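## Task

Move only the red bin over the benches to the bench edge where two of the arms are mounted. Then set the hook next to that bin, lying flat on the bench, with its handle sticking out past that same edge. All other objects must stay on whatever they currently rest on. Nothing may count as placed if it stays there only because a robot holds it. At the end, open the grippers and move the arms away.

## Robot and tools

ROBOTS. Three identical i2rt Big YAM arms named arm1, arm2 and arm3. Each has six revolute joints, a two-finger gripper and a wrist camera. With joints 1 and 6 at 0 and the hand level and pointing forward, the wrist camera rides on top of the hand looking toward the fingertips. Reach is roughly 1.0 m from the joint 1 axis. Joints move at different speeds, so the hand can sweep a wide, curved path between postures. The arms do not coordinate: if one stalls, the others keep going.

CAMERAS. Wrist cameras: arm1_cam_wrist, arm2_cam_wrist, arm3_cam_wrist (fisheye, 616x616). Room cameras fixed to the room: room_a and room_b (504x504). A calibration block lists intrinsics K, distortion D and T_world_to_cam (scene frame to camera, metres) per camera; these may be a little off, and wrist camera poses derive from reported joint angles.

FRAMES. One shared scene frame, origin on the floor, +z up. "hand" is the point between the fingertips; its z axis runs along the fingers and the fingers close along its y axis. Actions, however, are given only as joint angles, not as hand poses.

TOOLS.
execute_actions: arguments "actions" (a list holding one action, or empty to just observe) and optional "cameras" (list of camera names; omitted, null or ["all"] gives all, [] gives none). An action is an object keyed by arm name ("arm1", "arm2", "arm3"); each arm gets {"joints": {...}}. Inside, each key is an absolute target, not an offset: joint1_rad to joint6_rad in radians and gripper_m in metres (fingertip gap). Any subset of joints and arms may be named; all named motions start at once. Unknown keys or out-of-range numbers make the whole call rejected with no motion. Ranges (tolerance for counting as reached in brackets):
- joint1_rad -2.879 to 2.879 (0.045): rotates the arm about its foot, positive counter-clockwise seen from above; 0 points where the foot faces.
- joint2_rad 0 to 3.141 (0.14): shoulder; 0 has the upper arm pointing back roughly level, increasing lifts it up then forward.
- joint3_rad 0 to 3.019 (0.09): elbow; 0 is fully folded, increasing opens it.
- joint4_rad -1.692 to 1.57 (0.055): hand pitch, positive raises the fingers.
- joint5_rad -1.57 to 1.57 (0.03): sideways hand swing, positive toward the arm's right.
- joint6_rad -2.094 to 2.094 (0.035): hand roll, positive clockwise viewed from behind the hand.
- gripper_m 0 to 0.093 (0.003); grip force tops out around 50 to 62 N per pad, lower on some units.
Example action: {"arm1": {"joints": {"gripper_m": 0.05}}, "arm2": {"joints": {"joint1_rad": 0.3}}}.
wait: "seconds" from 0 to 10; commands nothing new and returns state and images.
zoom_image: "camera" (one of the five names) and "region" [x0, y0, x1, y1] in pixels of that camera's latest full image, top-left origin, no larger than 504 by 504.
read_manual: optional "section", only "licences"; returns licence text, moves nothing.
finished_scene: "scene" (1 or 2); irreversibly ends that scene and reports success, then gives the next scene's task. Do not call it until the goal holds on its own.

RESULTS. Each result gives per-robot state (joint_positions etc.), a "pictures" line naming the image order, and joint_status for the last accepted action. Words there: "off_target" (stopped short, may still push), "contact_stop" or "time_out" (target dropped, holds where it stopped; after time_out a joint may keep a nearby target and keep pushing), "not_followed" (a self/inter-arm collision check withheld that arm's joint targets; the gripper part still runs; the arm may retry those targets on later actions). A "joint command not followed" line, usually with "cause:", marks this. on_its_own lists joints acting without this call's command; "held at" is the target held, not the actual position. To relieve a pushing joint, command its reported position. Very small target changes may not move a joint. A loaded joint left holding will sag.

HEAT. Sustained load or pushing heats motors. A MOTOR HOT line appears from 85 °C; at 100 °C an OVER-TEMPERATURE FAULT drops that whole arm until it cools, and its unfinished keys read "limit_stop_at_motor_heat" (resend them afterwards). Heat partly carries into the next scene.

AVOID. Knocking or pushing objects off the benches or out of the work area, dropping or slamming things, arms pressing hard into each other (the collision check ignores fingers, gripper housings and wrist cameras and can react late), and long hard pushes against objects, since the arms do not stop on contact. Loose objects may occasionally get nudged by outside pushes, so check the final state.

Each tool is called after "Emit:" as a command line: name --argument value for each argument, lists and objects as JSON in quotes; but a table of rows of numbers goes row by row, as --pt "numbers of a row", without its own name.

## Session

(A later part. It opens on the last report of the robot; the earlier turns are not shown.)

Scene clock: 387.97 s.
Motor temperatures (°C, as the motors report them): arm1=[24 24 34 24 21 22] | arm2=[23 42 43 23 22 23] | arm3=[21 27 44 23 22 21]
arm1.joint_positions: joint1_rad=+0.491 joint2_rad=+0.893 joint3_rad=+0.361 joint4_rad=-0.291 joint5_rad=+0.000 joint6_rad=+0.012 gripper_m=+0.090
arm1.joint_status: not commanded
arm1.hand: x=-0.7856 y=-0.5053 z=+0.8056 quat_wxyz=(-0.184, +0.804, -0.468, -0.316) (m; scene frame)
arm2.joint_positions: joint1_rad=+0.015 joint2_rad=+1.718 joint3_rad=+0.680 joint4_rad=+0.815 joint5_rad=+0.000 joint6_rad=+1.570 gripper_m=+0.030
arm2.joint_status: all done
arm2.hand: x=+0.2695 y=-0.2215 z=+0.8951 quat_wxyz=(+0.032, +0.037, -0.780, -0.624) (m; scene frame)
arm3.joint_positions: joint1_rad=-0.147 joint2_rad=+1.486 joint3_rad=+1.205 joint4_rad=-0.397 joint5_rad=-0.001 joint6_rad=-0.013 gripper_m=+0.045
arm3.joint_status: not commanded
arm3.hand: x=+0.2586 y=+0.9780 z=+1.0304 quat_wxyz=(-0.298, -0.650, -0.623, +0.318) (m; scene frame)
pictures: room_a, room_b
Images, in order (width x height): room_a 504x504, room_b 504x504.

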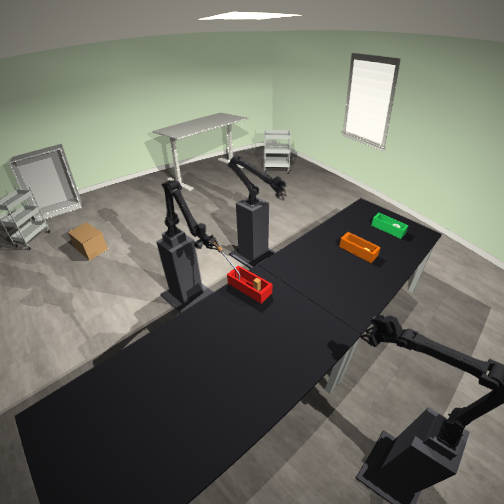

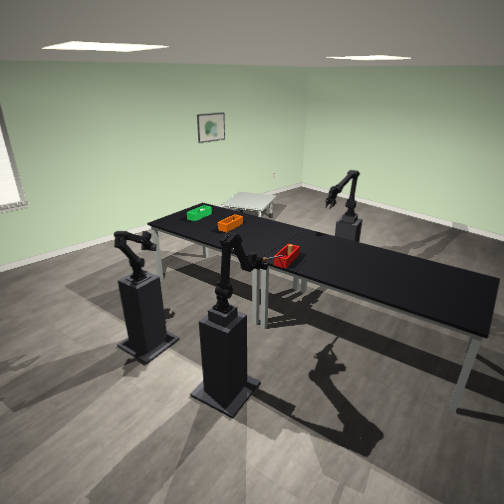

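Emit:
execute_actions --actions '[{"arm2":{"joints":{"joint2_rad":1.78,"joint3_rad":0.84,"joint4_rad":0.77}}}]' --cameras '[]'

Emit:
execute_actions --actions '[{"arm2":{"joints":{"joint4_rad":1.1}}}]' --cameras '["room_a","room_b"]'

Emit:
zoom_image --camera "room_b" --region '[220,200,340,290]'

Scene clock: 395.87 s.
Motor temperatures (°C, as the motors report them): arm1=[24 24 34 24 21 22] | arm2=[23 41 43 23 22 23] | arm3=[21 27 44 23 22 21]
arm1.joint_positions: joint1_rad=+0.491 joint2_rad=+0.893 joint3_rad=+0.361 joint4_rad=-0.291 joint5_rad=+0.000 joint6_rad=+0.012 gripper_m=+0.090
arm1.joint_status: not commanded
arm1.hand: x=-0.7856 y=-0.5053 z=+0.8056 quat_wxyz=(-0.184, +0.804, -0.468, -0.316) (m; scene frame)
arm2.joint_positions: joint1_rad=+0.015 joint2_rad=+1.780 joint3_rad=+0.785 joint4_rad=+0.764 joint5_rad=+0.000 joint6_rad=+1.570 gripper_m=+0.030
arm2.joint_status: all done
arm2.hand: x=+0.2660 y=-0.1857 z=+0.8937 quat_wxyz=(+0.032, +0.037, -0.782, -0.621) (m; scene frame)
arm3.joint_positions: joint1_rad=-0.147 joint2_rad=+1.486 joint3_rad=+1.205 joint4_rad=-0.397 joint5_rad=-0.001 joint6_rad=-0.013 gripper_m=+0.045
arm3.joint_status: not commanded
arm3.hand: x=+0.2586 y=+0.9780 z=+1.0304 quat_wxyz=(-0.298, -0.650, -0.623, +0.318) (m; scene frame)
pictures: none
No camera images: the call's "cameras" was empty. Leave "cameras" out to get every camera's image.

Scene clock: 398.13 s.
Motor temperatures (°C, as the motors report them): arm1=[24 24 34 24 21 22] | arm2=[23 41 43 23 22 23] | arm3=[21 27 44 23 22 21]
arm1.joint_positions: joint1_rad=+0.491 joint2_rad=+0.893 joint3_rad=+0.361 joint4_rad=-0.291 joint5_rad=+0.000 joint6_rad=+0.012 gripper_m=+0.090
arm1.joint_status: not commanded
arm1.hand: x=-0.7856 y=-0.5053 z=+0.8056 quat_wxyz=(-0.184, +0.804, -0.468, -0.316) (m; scene frame)
arm2.joint_positions: joint1_rad=+0.015 joint2_rad=+1.801 joint3_rad=+0.785 joint4_rad=+1.040 joint5_rad=+0.000 joint6_rad=+1.570 gripper_m=+0.030
arm2.joint_status: joint4_rad time_out (moved +0.275 of +0.336)
arm2.on_its_own: joint4_rad reads +1.040 and still pushes toward +1.100 since a time_out
arm2.hand: x=+0.2656 y=-0.1786 z=+0.9486 quat_wxyz=(+0.036, +0.033, -0.697, -0.715) (m; scene frame)
arm3.joint_positions: joint1_rad=-0.147 joint2_rad=+1.486 joint3_rad=+1.205 joint4_rad=-0.397 joint5_rad=-0.001 joint6_rad=-0.013 gripper_m=+0.045
arm3.joint_status: not commanded
arm3.hand: x=+0.2586 y=+0.9780 z=+1.0304 quat_wxyz=(-0.298, -0.650, -0.623, +0.318) (m; scene frame)
pictures: room_a, room_b
Images, in order (width x height): room_a 504x504, room_b 504x504.

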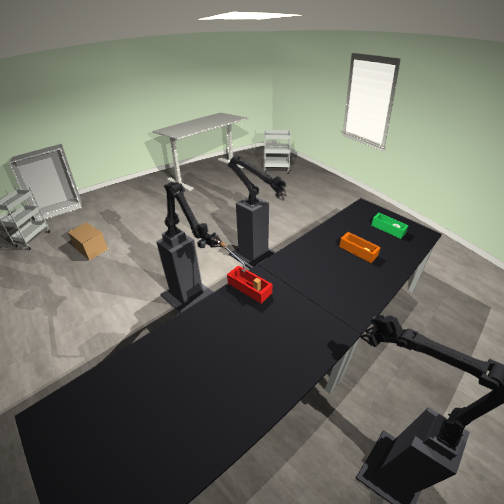

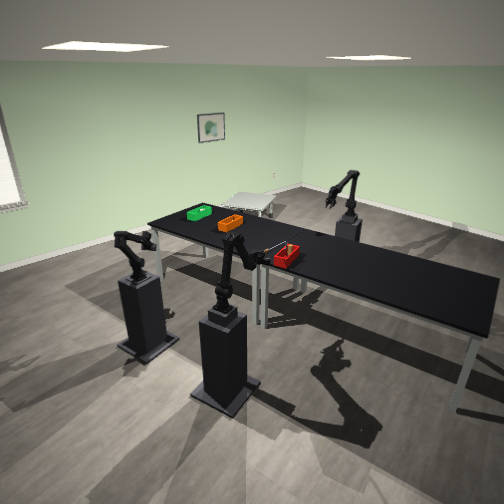

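Region (220, 200, 340, 290) of room_b's 504x504 image, scaled by 4.200, with more detail than that image has; it fills the top 378 rows of this view, and the rest is white.

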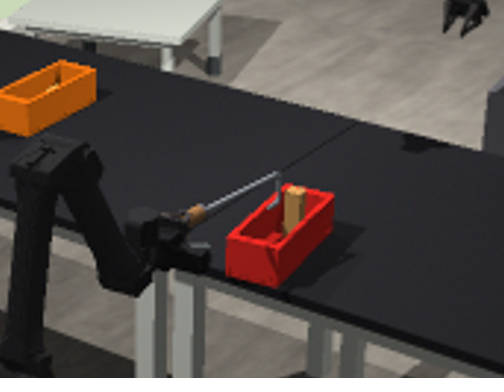

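Emit:
execute_actions --actions '[{"arm2":{"joints":{"joint2_rad":1.6,"joint3_rad":0.9,"joint4_rad":1.0}}}]' --cameras '[]'

Emit:
execute_actions --actions '[{"arm2":{"joints":{"joint1_rad":-0.23,"joint6_rad":0}}}]' --cameras '[]'

Emit:
execute_actions --actions '[{"arm2":{"joints":{"joint2_rad":2.1,"joint3_rad":1.41,"joint4_rad":0.62}}}]' --cameras '["room_a","room_b"]'

Emit:
zoom_image --camera "room_b" --region '[220,200,340,290]'

Scene clock: 410.17 s.
Motor temperatures (°C, as the motors report them): arm1=[24 24 34 24 21 22] | arm2=[23 41 45 24 22 23] | arm3=[21 27 44 23 22 21]
arm1.joint_positions: joint1_rad=+0.491 joint2_rad=+0.893 joint3_rad=+0.361 joint4_rad=-0.291 joint5_rad=+0.000 joint6_rad=+0.012 gripper_m=+0.090
arm1.joint_status: not commanded
arm1.hand: x=-0.7856 y=-0.5053 z=+0.8056 quat_wxyz=(-0.184, +0.804, -0.468, -0.316) (m; scene frame)
arm2.joint_positions: joint1_rad=+0.015 joint2_rad=+1.638 joint3_rad=+0.832 joint4_rad=+0.963 joint5_rad=+0.000 joint6_rad=+1.570 gripper_m=+0.030
arm2.joint_status: all done
arm2.hand: x=+0.2659 y=-0.1778 z=+1.0505 quat_wxyz=(+0.038, +0.030, -0.648, -0.760) (m; scene frame)
arm3.joint_positions: joint1_rad=-0.147 joint2_rad=+1.486 joint3_rad=+1.205 joint4_rad=-0.397 joint5_rad=-0.001 joint6_rad=-0.013 gripper_m=+0.045
arm3.joint_status: not commanded
arm3.hand: x=+0.2586 y=+0.9780 z=+1.0304 quat_wxyz=(-0.298, -0.650, -0.623, +0.318) (m; scene frame)
pictures: none
No camera images: the call's "cameras" was empty. Leave "cameras" out to get every camera's image.

Scene clock: 412.33 s.
Motor temperatures (°C, as the motors report them): arm1=[24 24 34 24 21 22] | arm2=[23 40 45 24 22 23] | arm3=[21 27 44 23 22 21]
arm1.joint_positions: joint1_rad=+0.491 joint2_rad=+0.893 joint3_rad=+0.361 joint4_rad=-0.291 joint5_rad=+0.000 joint6_rad=+0.012 gripper_m=+0.090
arm1.joint_status: not commanded
arm1.hand: x=-0.7856 y=-0.5053 z=+0.8056 quat_wxyz=(-0.184, +0.804, -0.468, -0.316) (m; scene frame)
arm2.joint_positions: joint1_rad=-0.225 joint2_rad=+1.638 joint3_rad=+0.832 joint4_rad=+0.963 joint5_rad=-0.001 joint6_rad=+0.021 gripper_m=+0.030
arm2.joint_status: all done
arm2.hand: x=+0.4150 y=-0.1813 z=+1.0498 quat_wxyz=(-0.568, +0.419, -0.496, -0.505) (m; scene frame)
arm3.joint_positions: joint1_rad=-0.147 joint2_rad=+1.486 joint3_rad=+1.205 joint4_rad=-0.397 joint5_rad=-0.001 joint6_rad=-0.013 gripper_m=+0.045
arm3.joint_status: not commanded
arm3.hand: x=+0.2586 y=+0.9780 z=+1.0304 quat_wxyz=(-0.298, -0.650, -0.623, +0.318) (m; scene frame)
pictures: none
No camera images: the call's "cameras" was empty. Leave "cameras" out to get every camera's image.

Scene clock: 413.83 s.
Motor temperatures (°C, as the motors report them): arm1=[24 24 34 24 21 22] | arm2=[23 41 45 23 22 23] | arm3=[21 27 44 23 22 21]
arm1.joint_positions: joint1_rad=+0.491 joint2_rad=+0.893 joint3_rad=+0.361 joint4_rad=-0.291 joint5_rad=+0.000 joint6_rad=+0.012 gripper_m=+0.090
arm1.joint_status: not commanded
arm1.hand: x=-0.7856 y=-0.5053 z=+0.8056 quat_wxyz=(-0.184, +0.804, -0.468, -0.316) (m; scene frame)
arm2.joint_positions: joint1_rad=-0.225 joint2_rad=+2.163 joint3_rad=+1.329 joint4_rad=+0.575 joint5_rad=-0.001 joint6_rad=+0.020 gripper_m=+0.030
arm2.joint_status: all done
arm2.hand: x=+0.4371 y=-0.0210 z=+0.8445 quat_wxyz=(-0.456, +0.512, -0.604, -0.406) (m; scene frame)
arm3.joint_positions: joint1_rad=-0.147 joint2_rad=+1.486 joint3_rad=+1.205 joint4_rad=-0.397 joint5_rad=-0.001 joint6_rad=-0.013 gripper_m=+0.045
arm3.joint_status: not commanded
arm3.hand: x=+0.2586 y=+0.9780 z=+1.0304 quat_wxyz=(-0.298, -0.650, -0.623, +0.318) (m; scene frame)
pictures: room_a, room_b
Images, in order (width x height): room_a 504x504, room_b 504x504.

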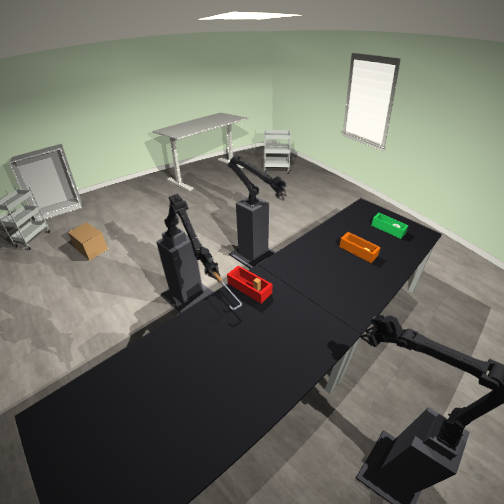

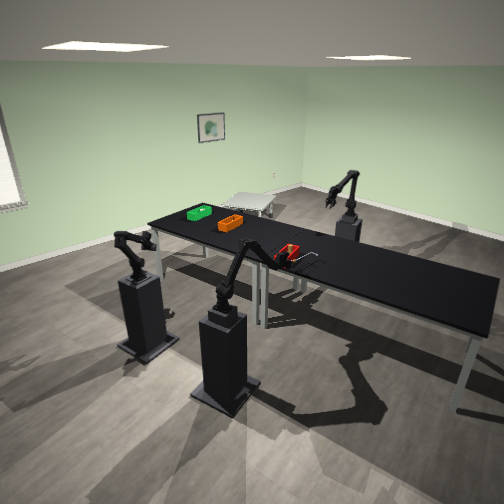

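Region (220, 200, 340, 290) of room_b's 504x504 image, scaled by 4.200, with more detail than that image has; it fills the top 378 rows of this view, and the rest is white.

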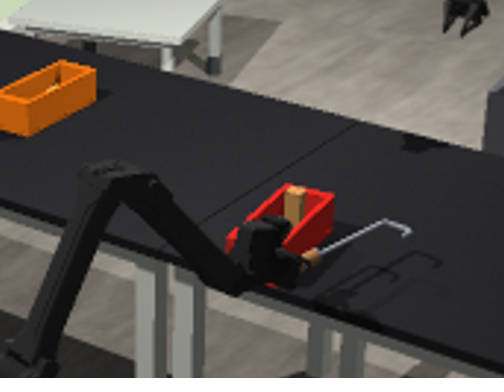

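Emit:
execute_actions --actions '[{"arm2":{"joints":{"joint2_rad":2.23,"joint3_rad":1.43,"joint4_rad":0.5}}}]' --cameras '[]'

Emit:
execute_actions --actions '[{"arm2":{"joints":{"joint4_rad":0.39}}}]' --cameras '["room_b"]'

Emit:
zoom_image --camera "room_b" --region '[240,210,340,290]'

Scene clock: 421.17 s.
Motor temperatures (°C, as the motors report them): arm1=[24 24 34 24 21 22] | arm2=[23 42 47 24 22 23] | arm3=[21 27 44 23 22 21]
arm1.joint_positions: joint1_rad=+0.491 joint2_rad=+0.893 joint3_rad=+0.361 joint4_rad=-0.291 joint5_rad=+0.000 joint6_rad=+0.012 gripper_m=+0.090
arm1.joint_status: not commanded
arm1.hand: x=-0.7856 y=-0.5053 z=+0.8056 quat_wxyz=(-0.184, +0.804, -0.468, -0.316) (m; scene frame)
arm2.joint_positions: joint1_rad=-0.225 joint2_rad=+2.245 joint3_rad=+1.372 joint4_rad=+0.488 joint5_rad=-0.001 joint6_rad=+0.015 gripper_m=+0.030
arm2.joint_status: all done
arm2.hand: x=+0.4369 y=-0.0203 z=+0.7823 quat_wxyz=(-0.418, +0.537, -0.631, -0.371) (m; scene frame)
arm3.joint_positions: joint1_rad=-0.147 joint2_rad=+1.486 joint3_rad=+1.205 joint4_rad=-0.397 joint5_rad=-0.001 joint6_rad=-0.013 gripper_m=+0.045
arm3.joint_status: not commanded
arm3.hand: x=+0.2586 y=+0.9780 z=+1.0304 quat_wxyz=(-0.298, -0.650, -0.623, +0.318) (m; scene frame)
pictures: none
No camera images: the call's "cameras" was empty. Leave "cameras" out to get every camera's image.

Scene clock: 421.90 s.
Motor temperatures (°C, as the motors report them): arm1=[24 24 34 24 21 22] | arm2=[23 42 47 23 22 23] | arm3=[21 27 44 23 22 21]
arm1.joint_positions: joint1_rad=+0.491 joint2_rad=+0.893 joint3_rad=+0.361 joint4_rad=-0.291 joint5_rad=+0.000 joint6_rad=+0.012 gripper_m=+0.090
arm1.joint_status: not commanded
arm1.hand: x=-0.7856 y=-0.5053 z=+0.8056 quat_wxyz=(-0.184, +0.804, -0.468, -0.316) (m; scene frame)
arm2.joint_positions: joint1_rad=-0.225 joint2_rad=+2.245 joint3_rad=+1.389 joint4_rad=+0.419 joint5_rad=-0.001 joint6_rad=+0.013 gripper_m=+0.030
arm2.joint_status: all done
arm2.hand: x=+0.4368 y=-0.0204 z=+0.7749 quat_wxyz=(-0.402, +0.547, -0.642, -0.356) (m; scene frame)
arm3.joint_positions: joint1_rad=-0.147 joint2_rad=+1.486 joint3_rad=+1.205 joint4_rad=-0.397 joint5_rad=-0.001 joint6_rad=-0.013 gripper_m=+0.045
arm3.joint_status: not commanded
arm3.hand: x=+0.2586 y=+0.9780 z=+1.0304 quat_wxyz=(-0.298, -0.650, -0.623, +0.318) (m; scene frame)
pictures: room_b
Images, in order (width x height): room_b 504x504.

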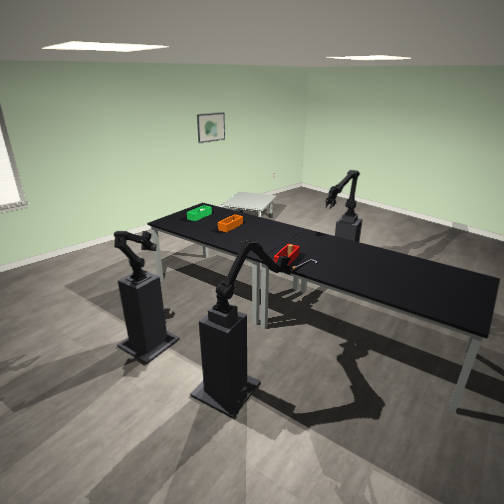

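Region (240, 210, 340, 290) of room_b's 504x504 image, scaled by 5.040, with more detail than that image has; it fills the top 403 rows of this view, and the rest is white.

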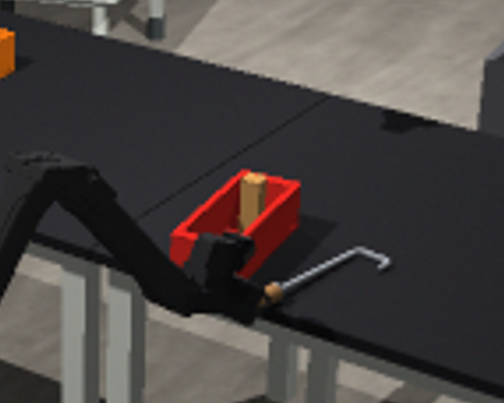

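Flat on the table; release.

Emit:
execute_actions --actions '[{"arm2":{"joints":{"gripper_m":0.075}}}]' --cameras '["arm2_cam_wrist"]'

Emit:
execute_actions --actions '[{"arm2":{"joints":{"joint2_rad":2.06,"joint3_rad":1.0,"joint4_rad":0.82}}}]' --cameras '["arm2_cam_wrist"]'

Emit:
execute_actions --actions '[{"arm2":{"joints":{"joint2_rad":1.0,"joint3_rad":0.9,"joint4_rad":-0.3}}}]' --cameras '["room_a","room_b"]'

Emit:
zoom_image --camera "room_b" --region '[240,210,340,290]'

Emit:
zoom_image --camera "room_a" --region '[170,230,300,340]'

Scene clock: 429.10 s.
Motor temperatures (°C, as the motors report them): arm1=[24 24 34 24 21 22] | arm2=[23 42 46 23 22 23] | arm3=[21 27 44 23 22 21]
arm1.joint_positions: joint1_rad=+0.491 joint2_rad=+0.893 joint3_rad=+0.361 joint4_rad=-0.291 joint5_rad=+0.000 joint6_rad=+0.012 gripper_m=+0.090
arm1.joint_status: not commanded
arm1.hand: x=-0.7856 y=-0.5053 z=+0.8056 quat_wxyz=(-0.184, +0.804, -0.468, -0.316) (m; scene frame)
arm2.joint_positions: joint1_rad=-0.225 joint2_rad=+2.245 joint3_rad=+1.389 joint4_rad=+0.397 joint5_rad=-0.001 joint6_rad=+0.013 gripper_m=+0.075
arm2.joint_status: all done
arm2.hand: x=+0.4365 y=-0.0227 z=+0.7700 quat_wxyz=(-0.395, +0.551, -0.646, -0.350) (m; scene frame)
arm3.joint_positions: joint1_rad=-0.147 joint2_rad=+1.486 joint3_rad=+1.205 joint4_rad=-0.397 joint5_rad=-0.001 joint6_rad=-0.013 gripper_m=+0.045
arm3.joint_status: not commanded
arm3.hand: x=+0.2586 y=+0.9780 z=+1.0304 quat_wxyz=(-0.298, -0.650, -0.623, +0.318) (m; scene frame)
pictures: arm2_cam_wrist
camera_calibration (this result's frames):
arm2_cam_wrist: T_world_to_cam=[[0.988382, -0.15163, -0.0104994, -0.429599], [-0.139428, -0.877012, -0.459794, 0.399789], [0.0605102, 0.455916, -0.887964, 0.788862], [0, 0, 0, 1]] pos_world=[0.432616, -0.0741747, 0.879791]
Images, in order (width x height): arm2_cam_wrist 616x616.

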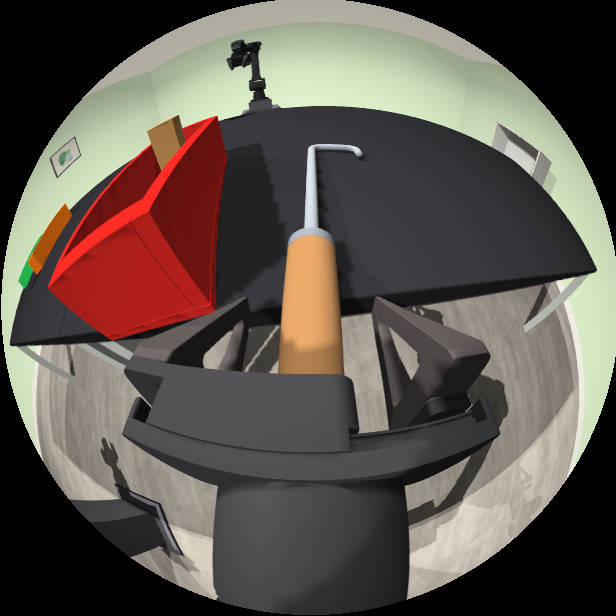

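Scene clock: 430.33 s.
Motor temperatures (°C, as the motors report them): arm1=[24 24 34 24 21 22] | arm2=[23 42 46 23 22 23] | arm3=[21 27 44 23 22 21]
arm1.joint_positions: joint1_rad=+0.491 joint2_rad=+0.893 joint3_rad=+0.361 joint4_rad=-0.291 joint5_rad=+0.000 joint6_rad=+0.012 gripper_m=+0.090
arm1.joint_status: not commanded
arm1.hand: x=-0.7856 y=-0.5053 z=+0.8056 quat_wxyz=(-0.184, +0.804, -0.468, -0.316) (m; scene frame)
arm2.joint_positions: joint1_rad=-0.225 joint2_rad=+2.061 joint3_rad=+0.995 joint4_rad=+0.798 joint5_rad=-0.001 joint6_rad=+0.013 gripper_m=+0.075
arm2.joint_status: all done
arm2.hand: x=+0.4224 y=-0.1219 z=+0.8164 quat_wxyz=(-0.454, +0.516, -0.605, -0.402) (m; scene frame)
arm3.joint_positions: joint1_rad=-0.147 joint2_rad=+1.486 joint3_rad=+1.205 joint4_rad=-0.397 joint5_rad=-0.001 joint6_rad=-0.013 gripper_m=+0.045
arm3.joint_status: not commanded
arm3.hand: x=+0.2586 y=+0.9780 z=+1.0304 quat_wxyz=(-0.298, -0.650, -0.623, +0.318) (m; scene frame)
pictures: arm2_cam_wrist
camera_calibration (this result's frames):
arm2_cam_wrist: T_world_to_cam=[[0.988558, -0.150346, -0.0122166, -0.428803], [-0.125445, -0.774438, -0.620088, 0.469684], [0.0837667, 0.614525, -0.784437, 0.80111], [0, 0, 0, 1]] pos_world=[0.41571, -0.19303, 0.914427]
Images, in order (width x height): arm2_cam_wrist 616x616.

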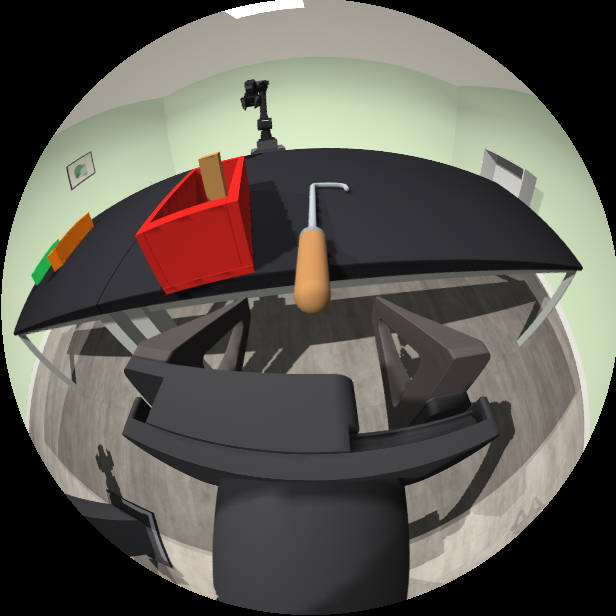

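Scene clock: 431.93 s.
Motor temperatures (°C, as the motors report them): arm1=[24 24 34 24 21 22] | arm2=[23 41 45 23 22 23] | arm3=[21 27 44 23 22 21]
arm1.joint_positions: joint1_rad=+0.491 joint2_rad=+0.893 joint3_rad=+0.361 joint4_rad=-0.291 joint5_rad=+0.000 joint6_rad=+0.012 gripper_m=+0.090
arm1.joint_status: not commanded
arm1.hand: x=-0.7856 y=-0.5053 z=+0.8056 quat_wxyz=(-0.184, +0.804, -0.468, -0.316) (m; scene frame)
arm2.joint_positions: joint1_rad=-0.225 joint2_rad=+1.008 joint3_rad=+0.887 joint4_rad=-0.293 joint5_rad=-0.001 joint6_rad=+0.013 gripper_m=+0.075
arm2.joint_status: all done
arm2.hand: x=+0.3953 y=-0.3208 z=+1.1248 quat_wxyz=(-0.409, +0.543, -0.637, -0.363) (m; scene frame)
arm3.joint_positions: joint1_rad=-0.147 joint2_rad=+1.486 joint3_rad=+1.205 joint4_rad=-0.397 joint5_rad=-0.001 joint6_rad=-0.013 gripper_m=+0.045
arm3.joint_status: not commanded
arm3.hand: x=+0.2586 y=+0.9780 z=+1.0304 quat_wxyz=(-0.298, -0.650, -0.623, +0.318) (m; scene frame)
pictures: room_a, room_b
Images, in order (width x height): room_a 504x504, room_b 504x504.

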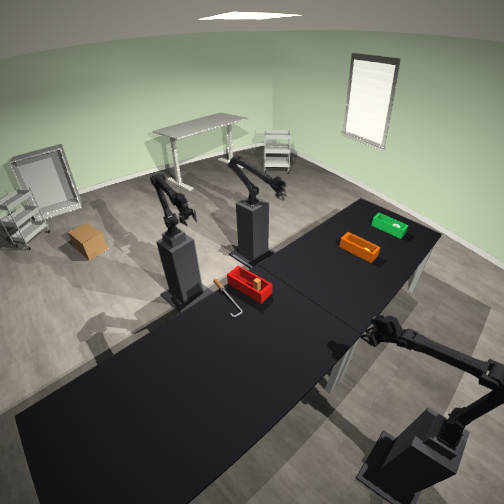

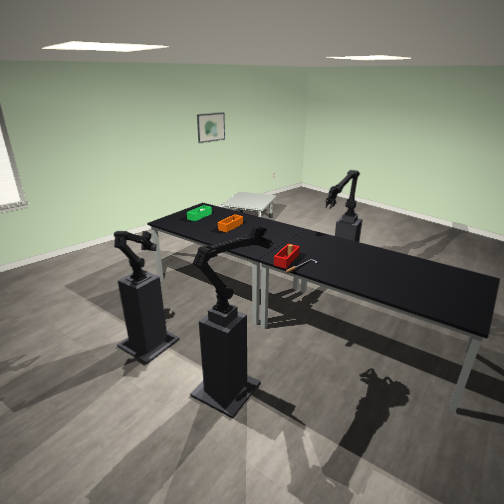

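Region (240, 210, 340, 290) of room_b's 504x504 image, scaled by 5.040, with more detail than that image has; it fills the top 403 rows of this view, and the rest is white.

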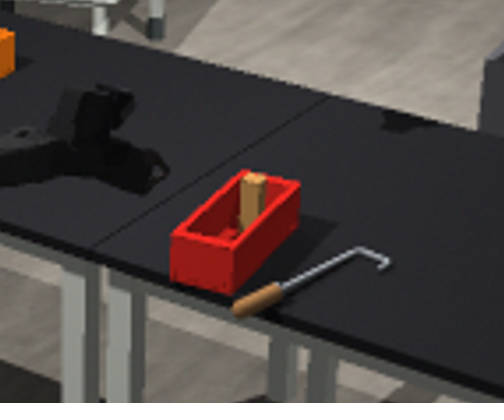

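Region (170, 230, 300, 340) of room_a's 504x504 image, scaled by 3.877, with more detail than that image has; it fills the top 426 rows of this view, and the rest is white.

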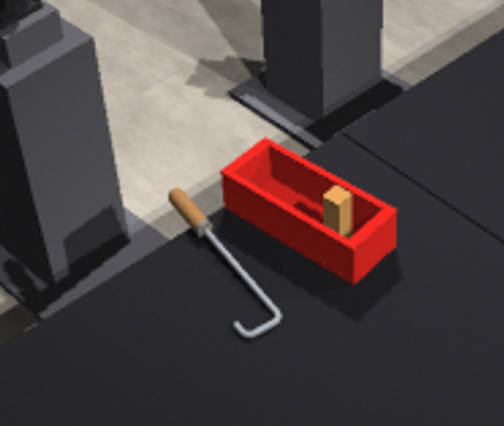

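Emit:
finished_scene --scene 2

The scene is finished: the task was done.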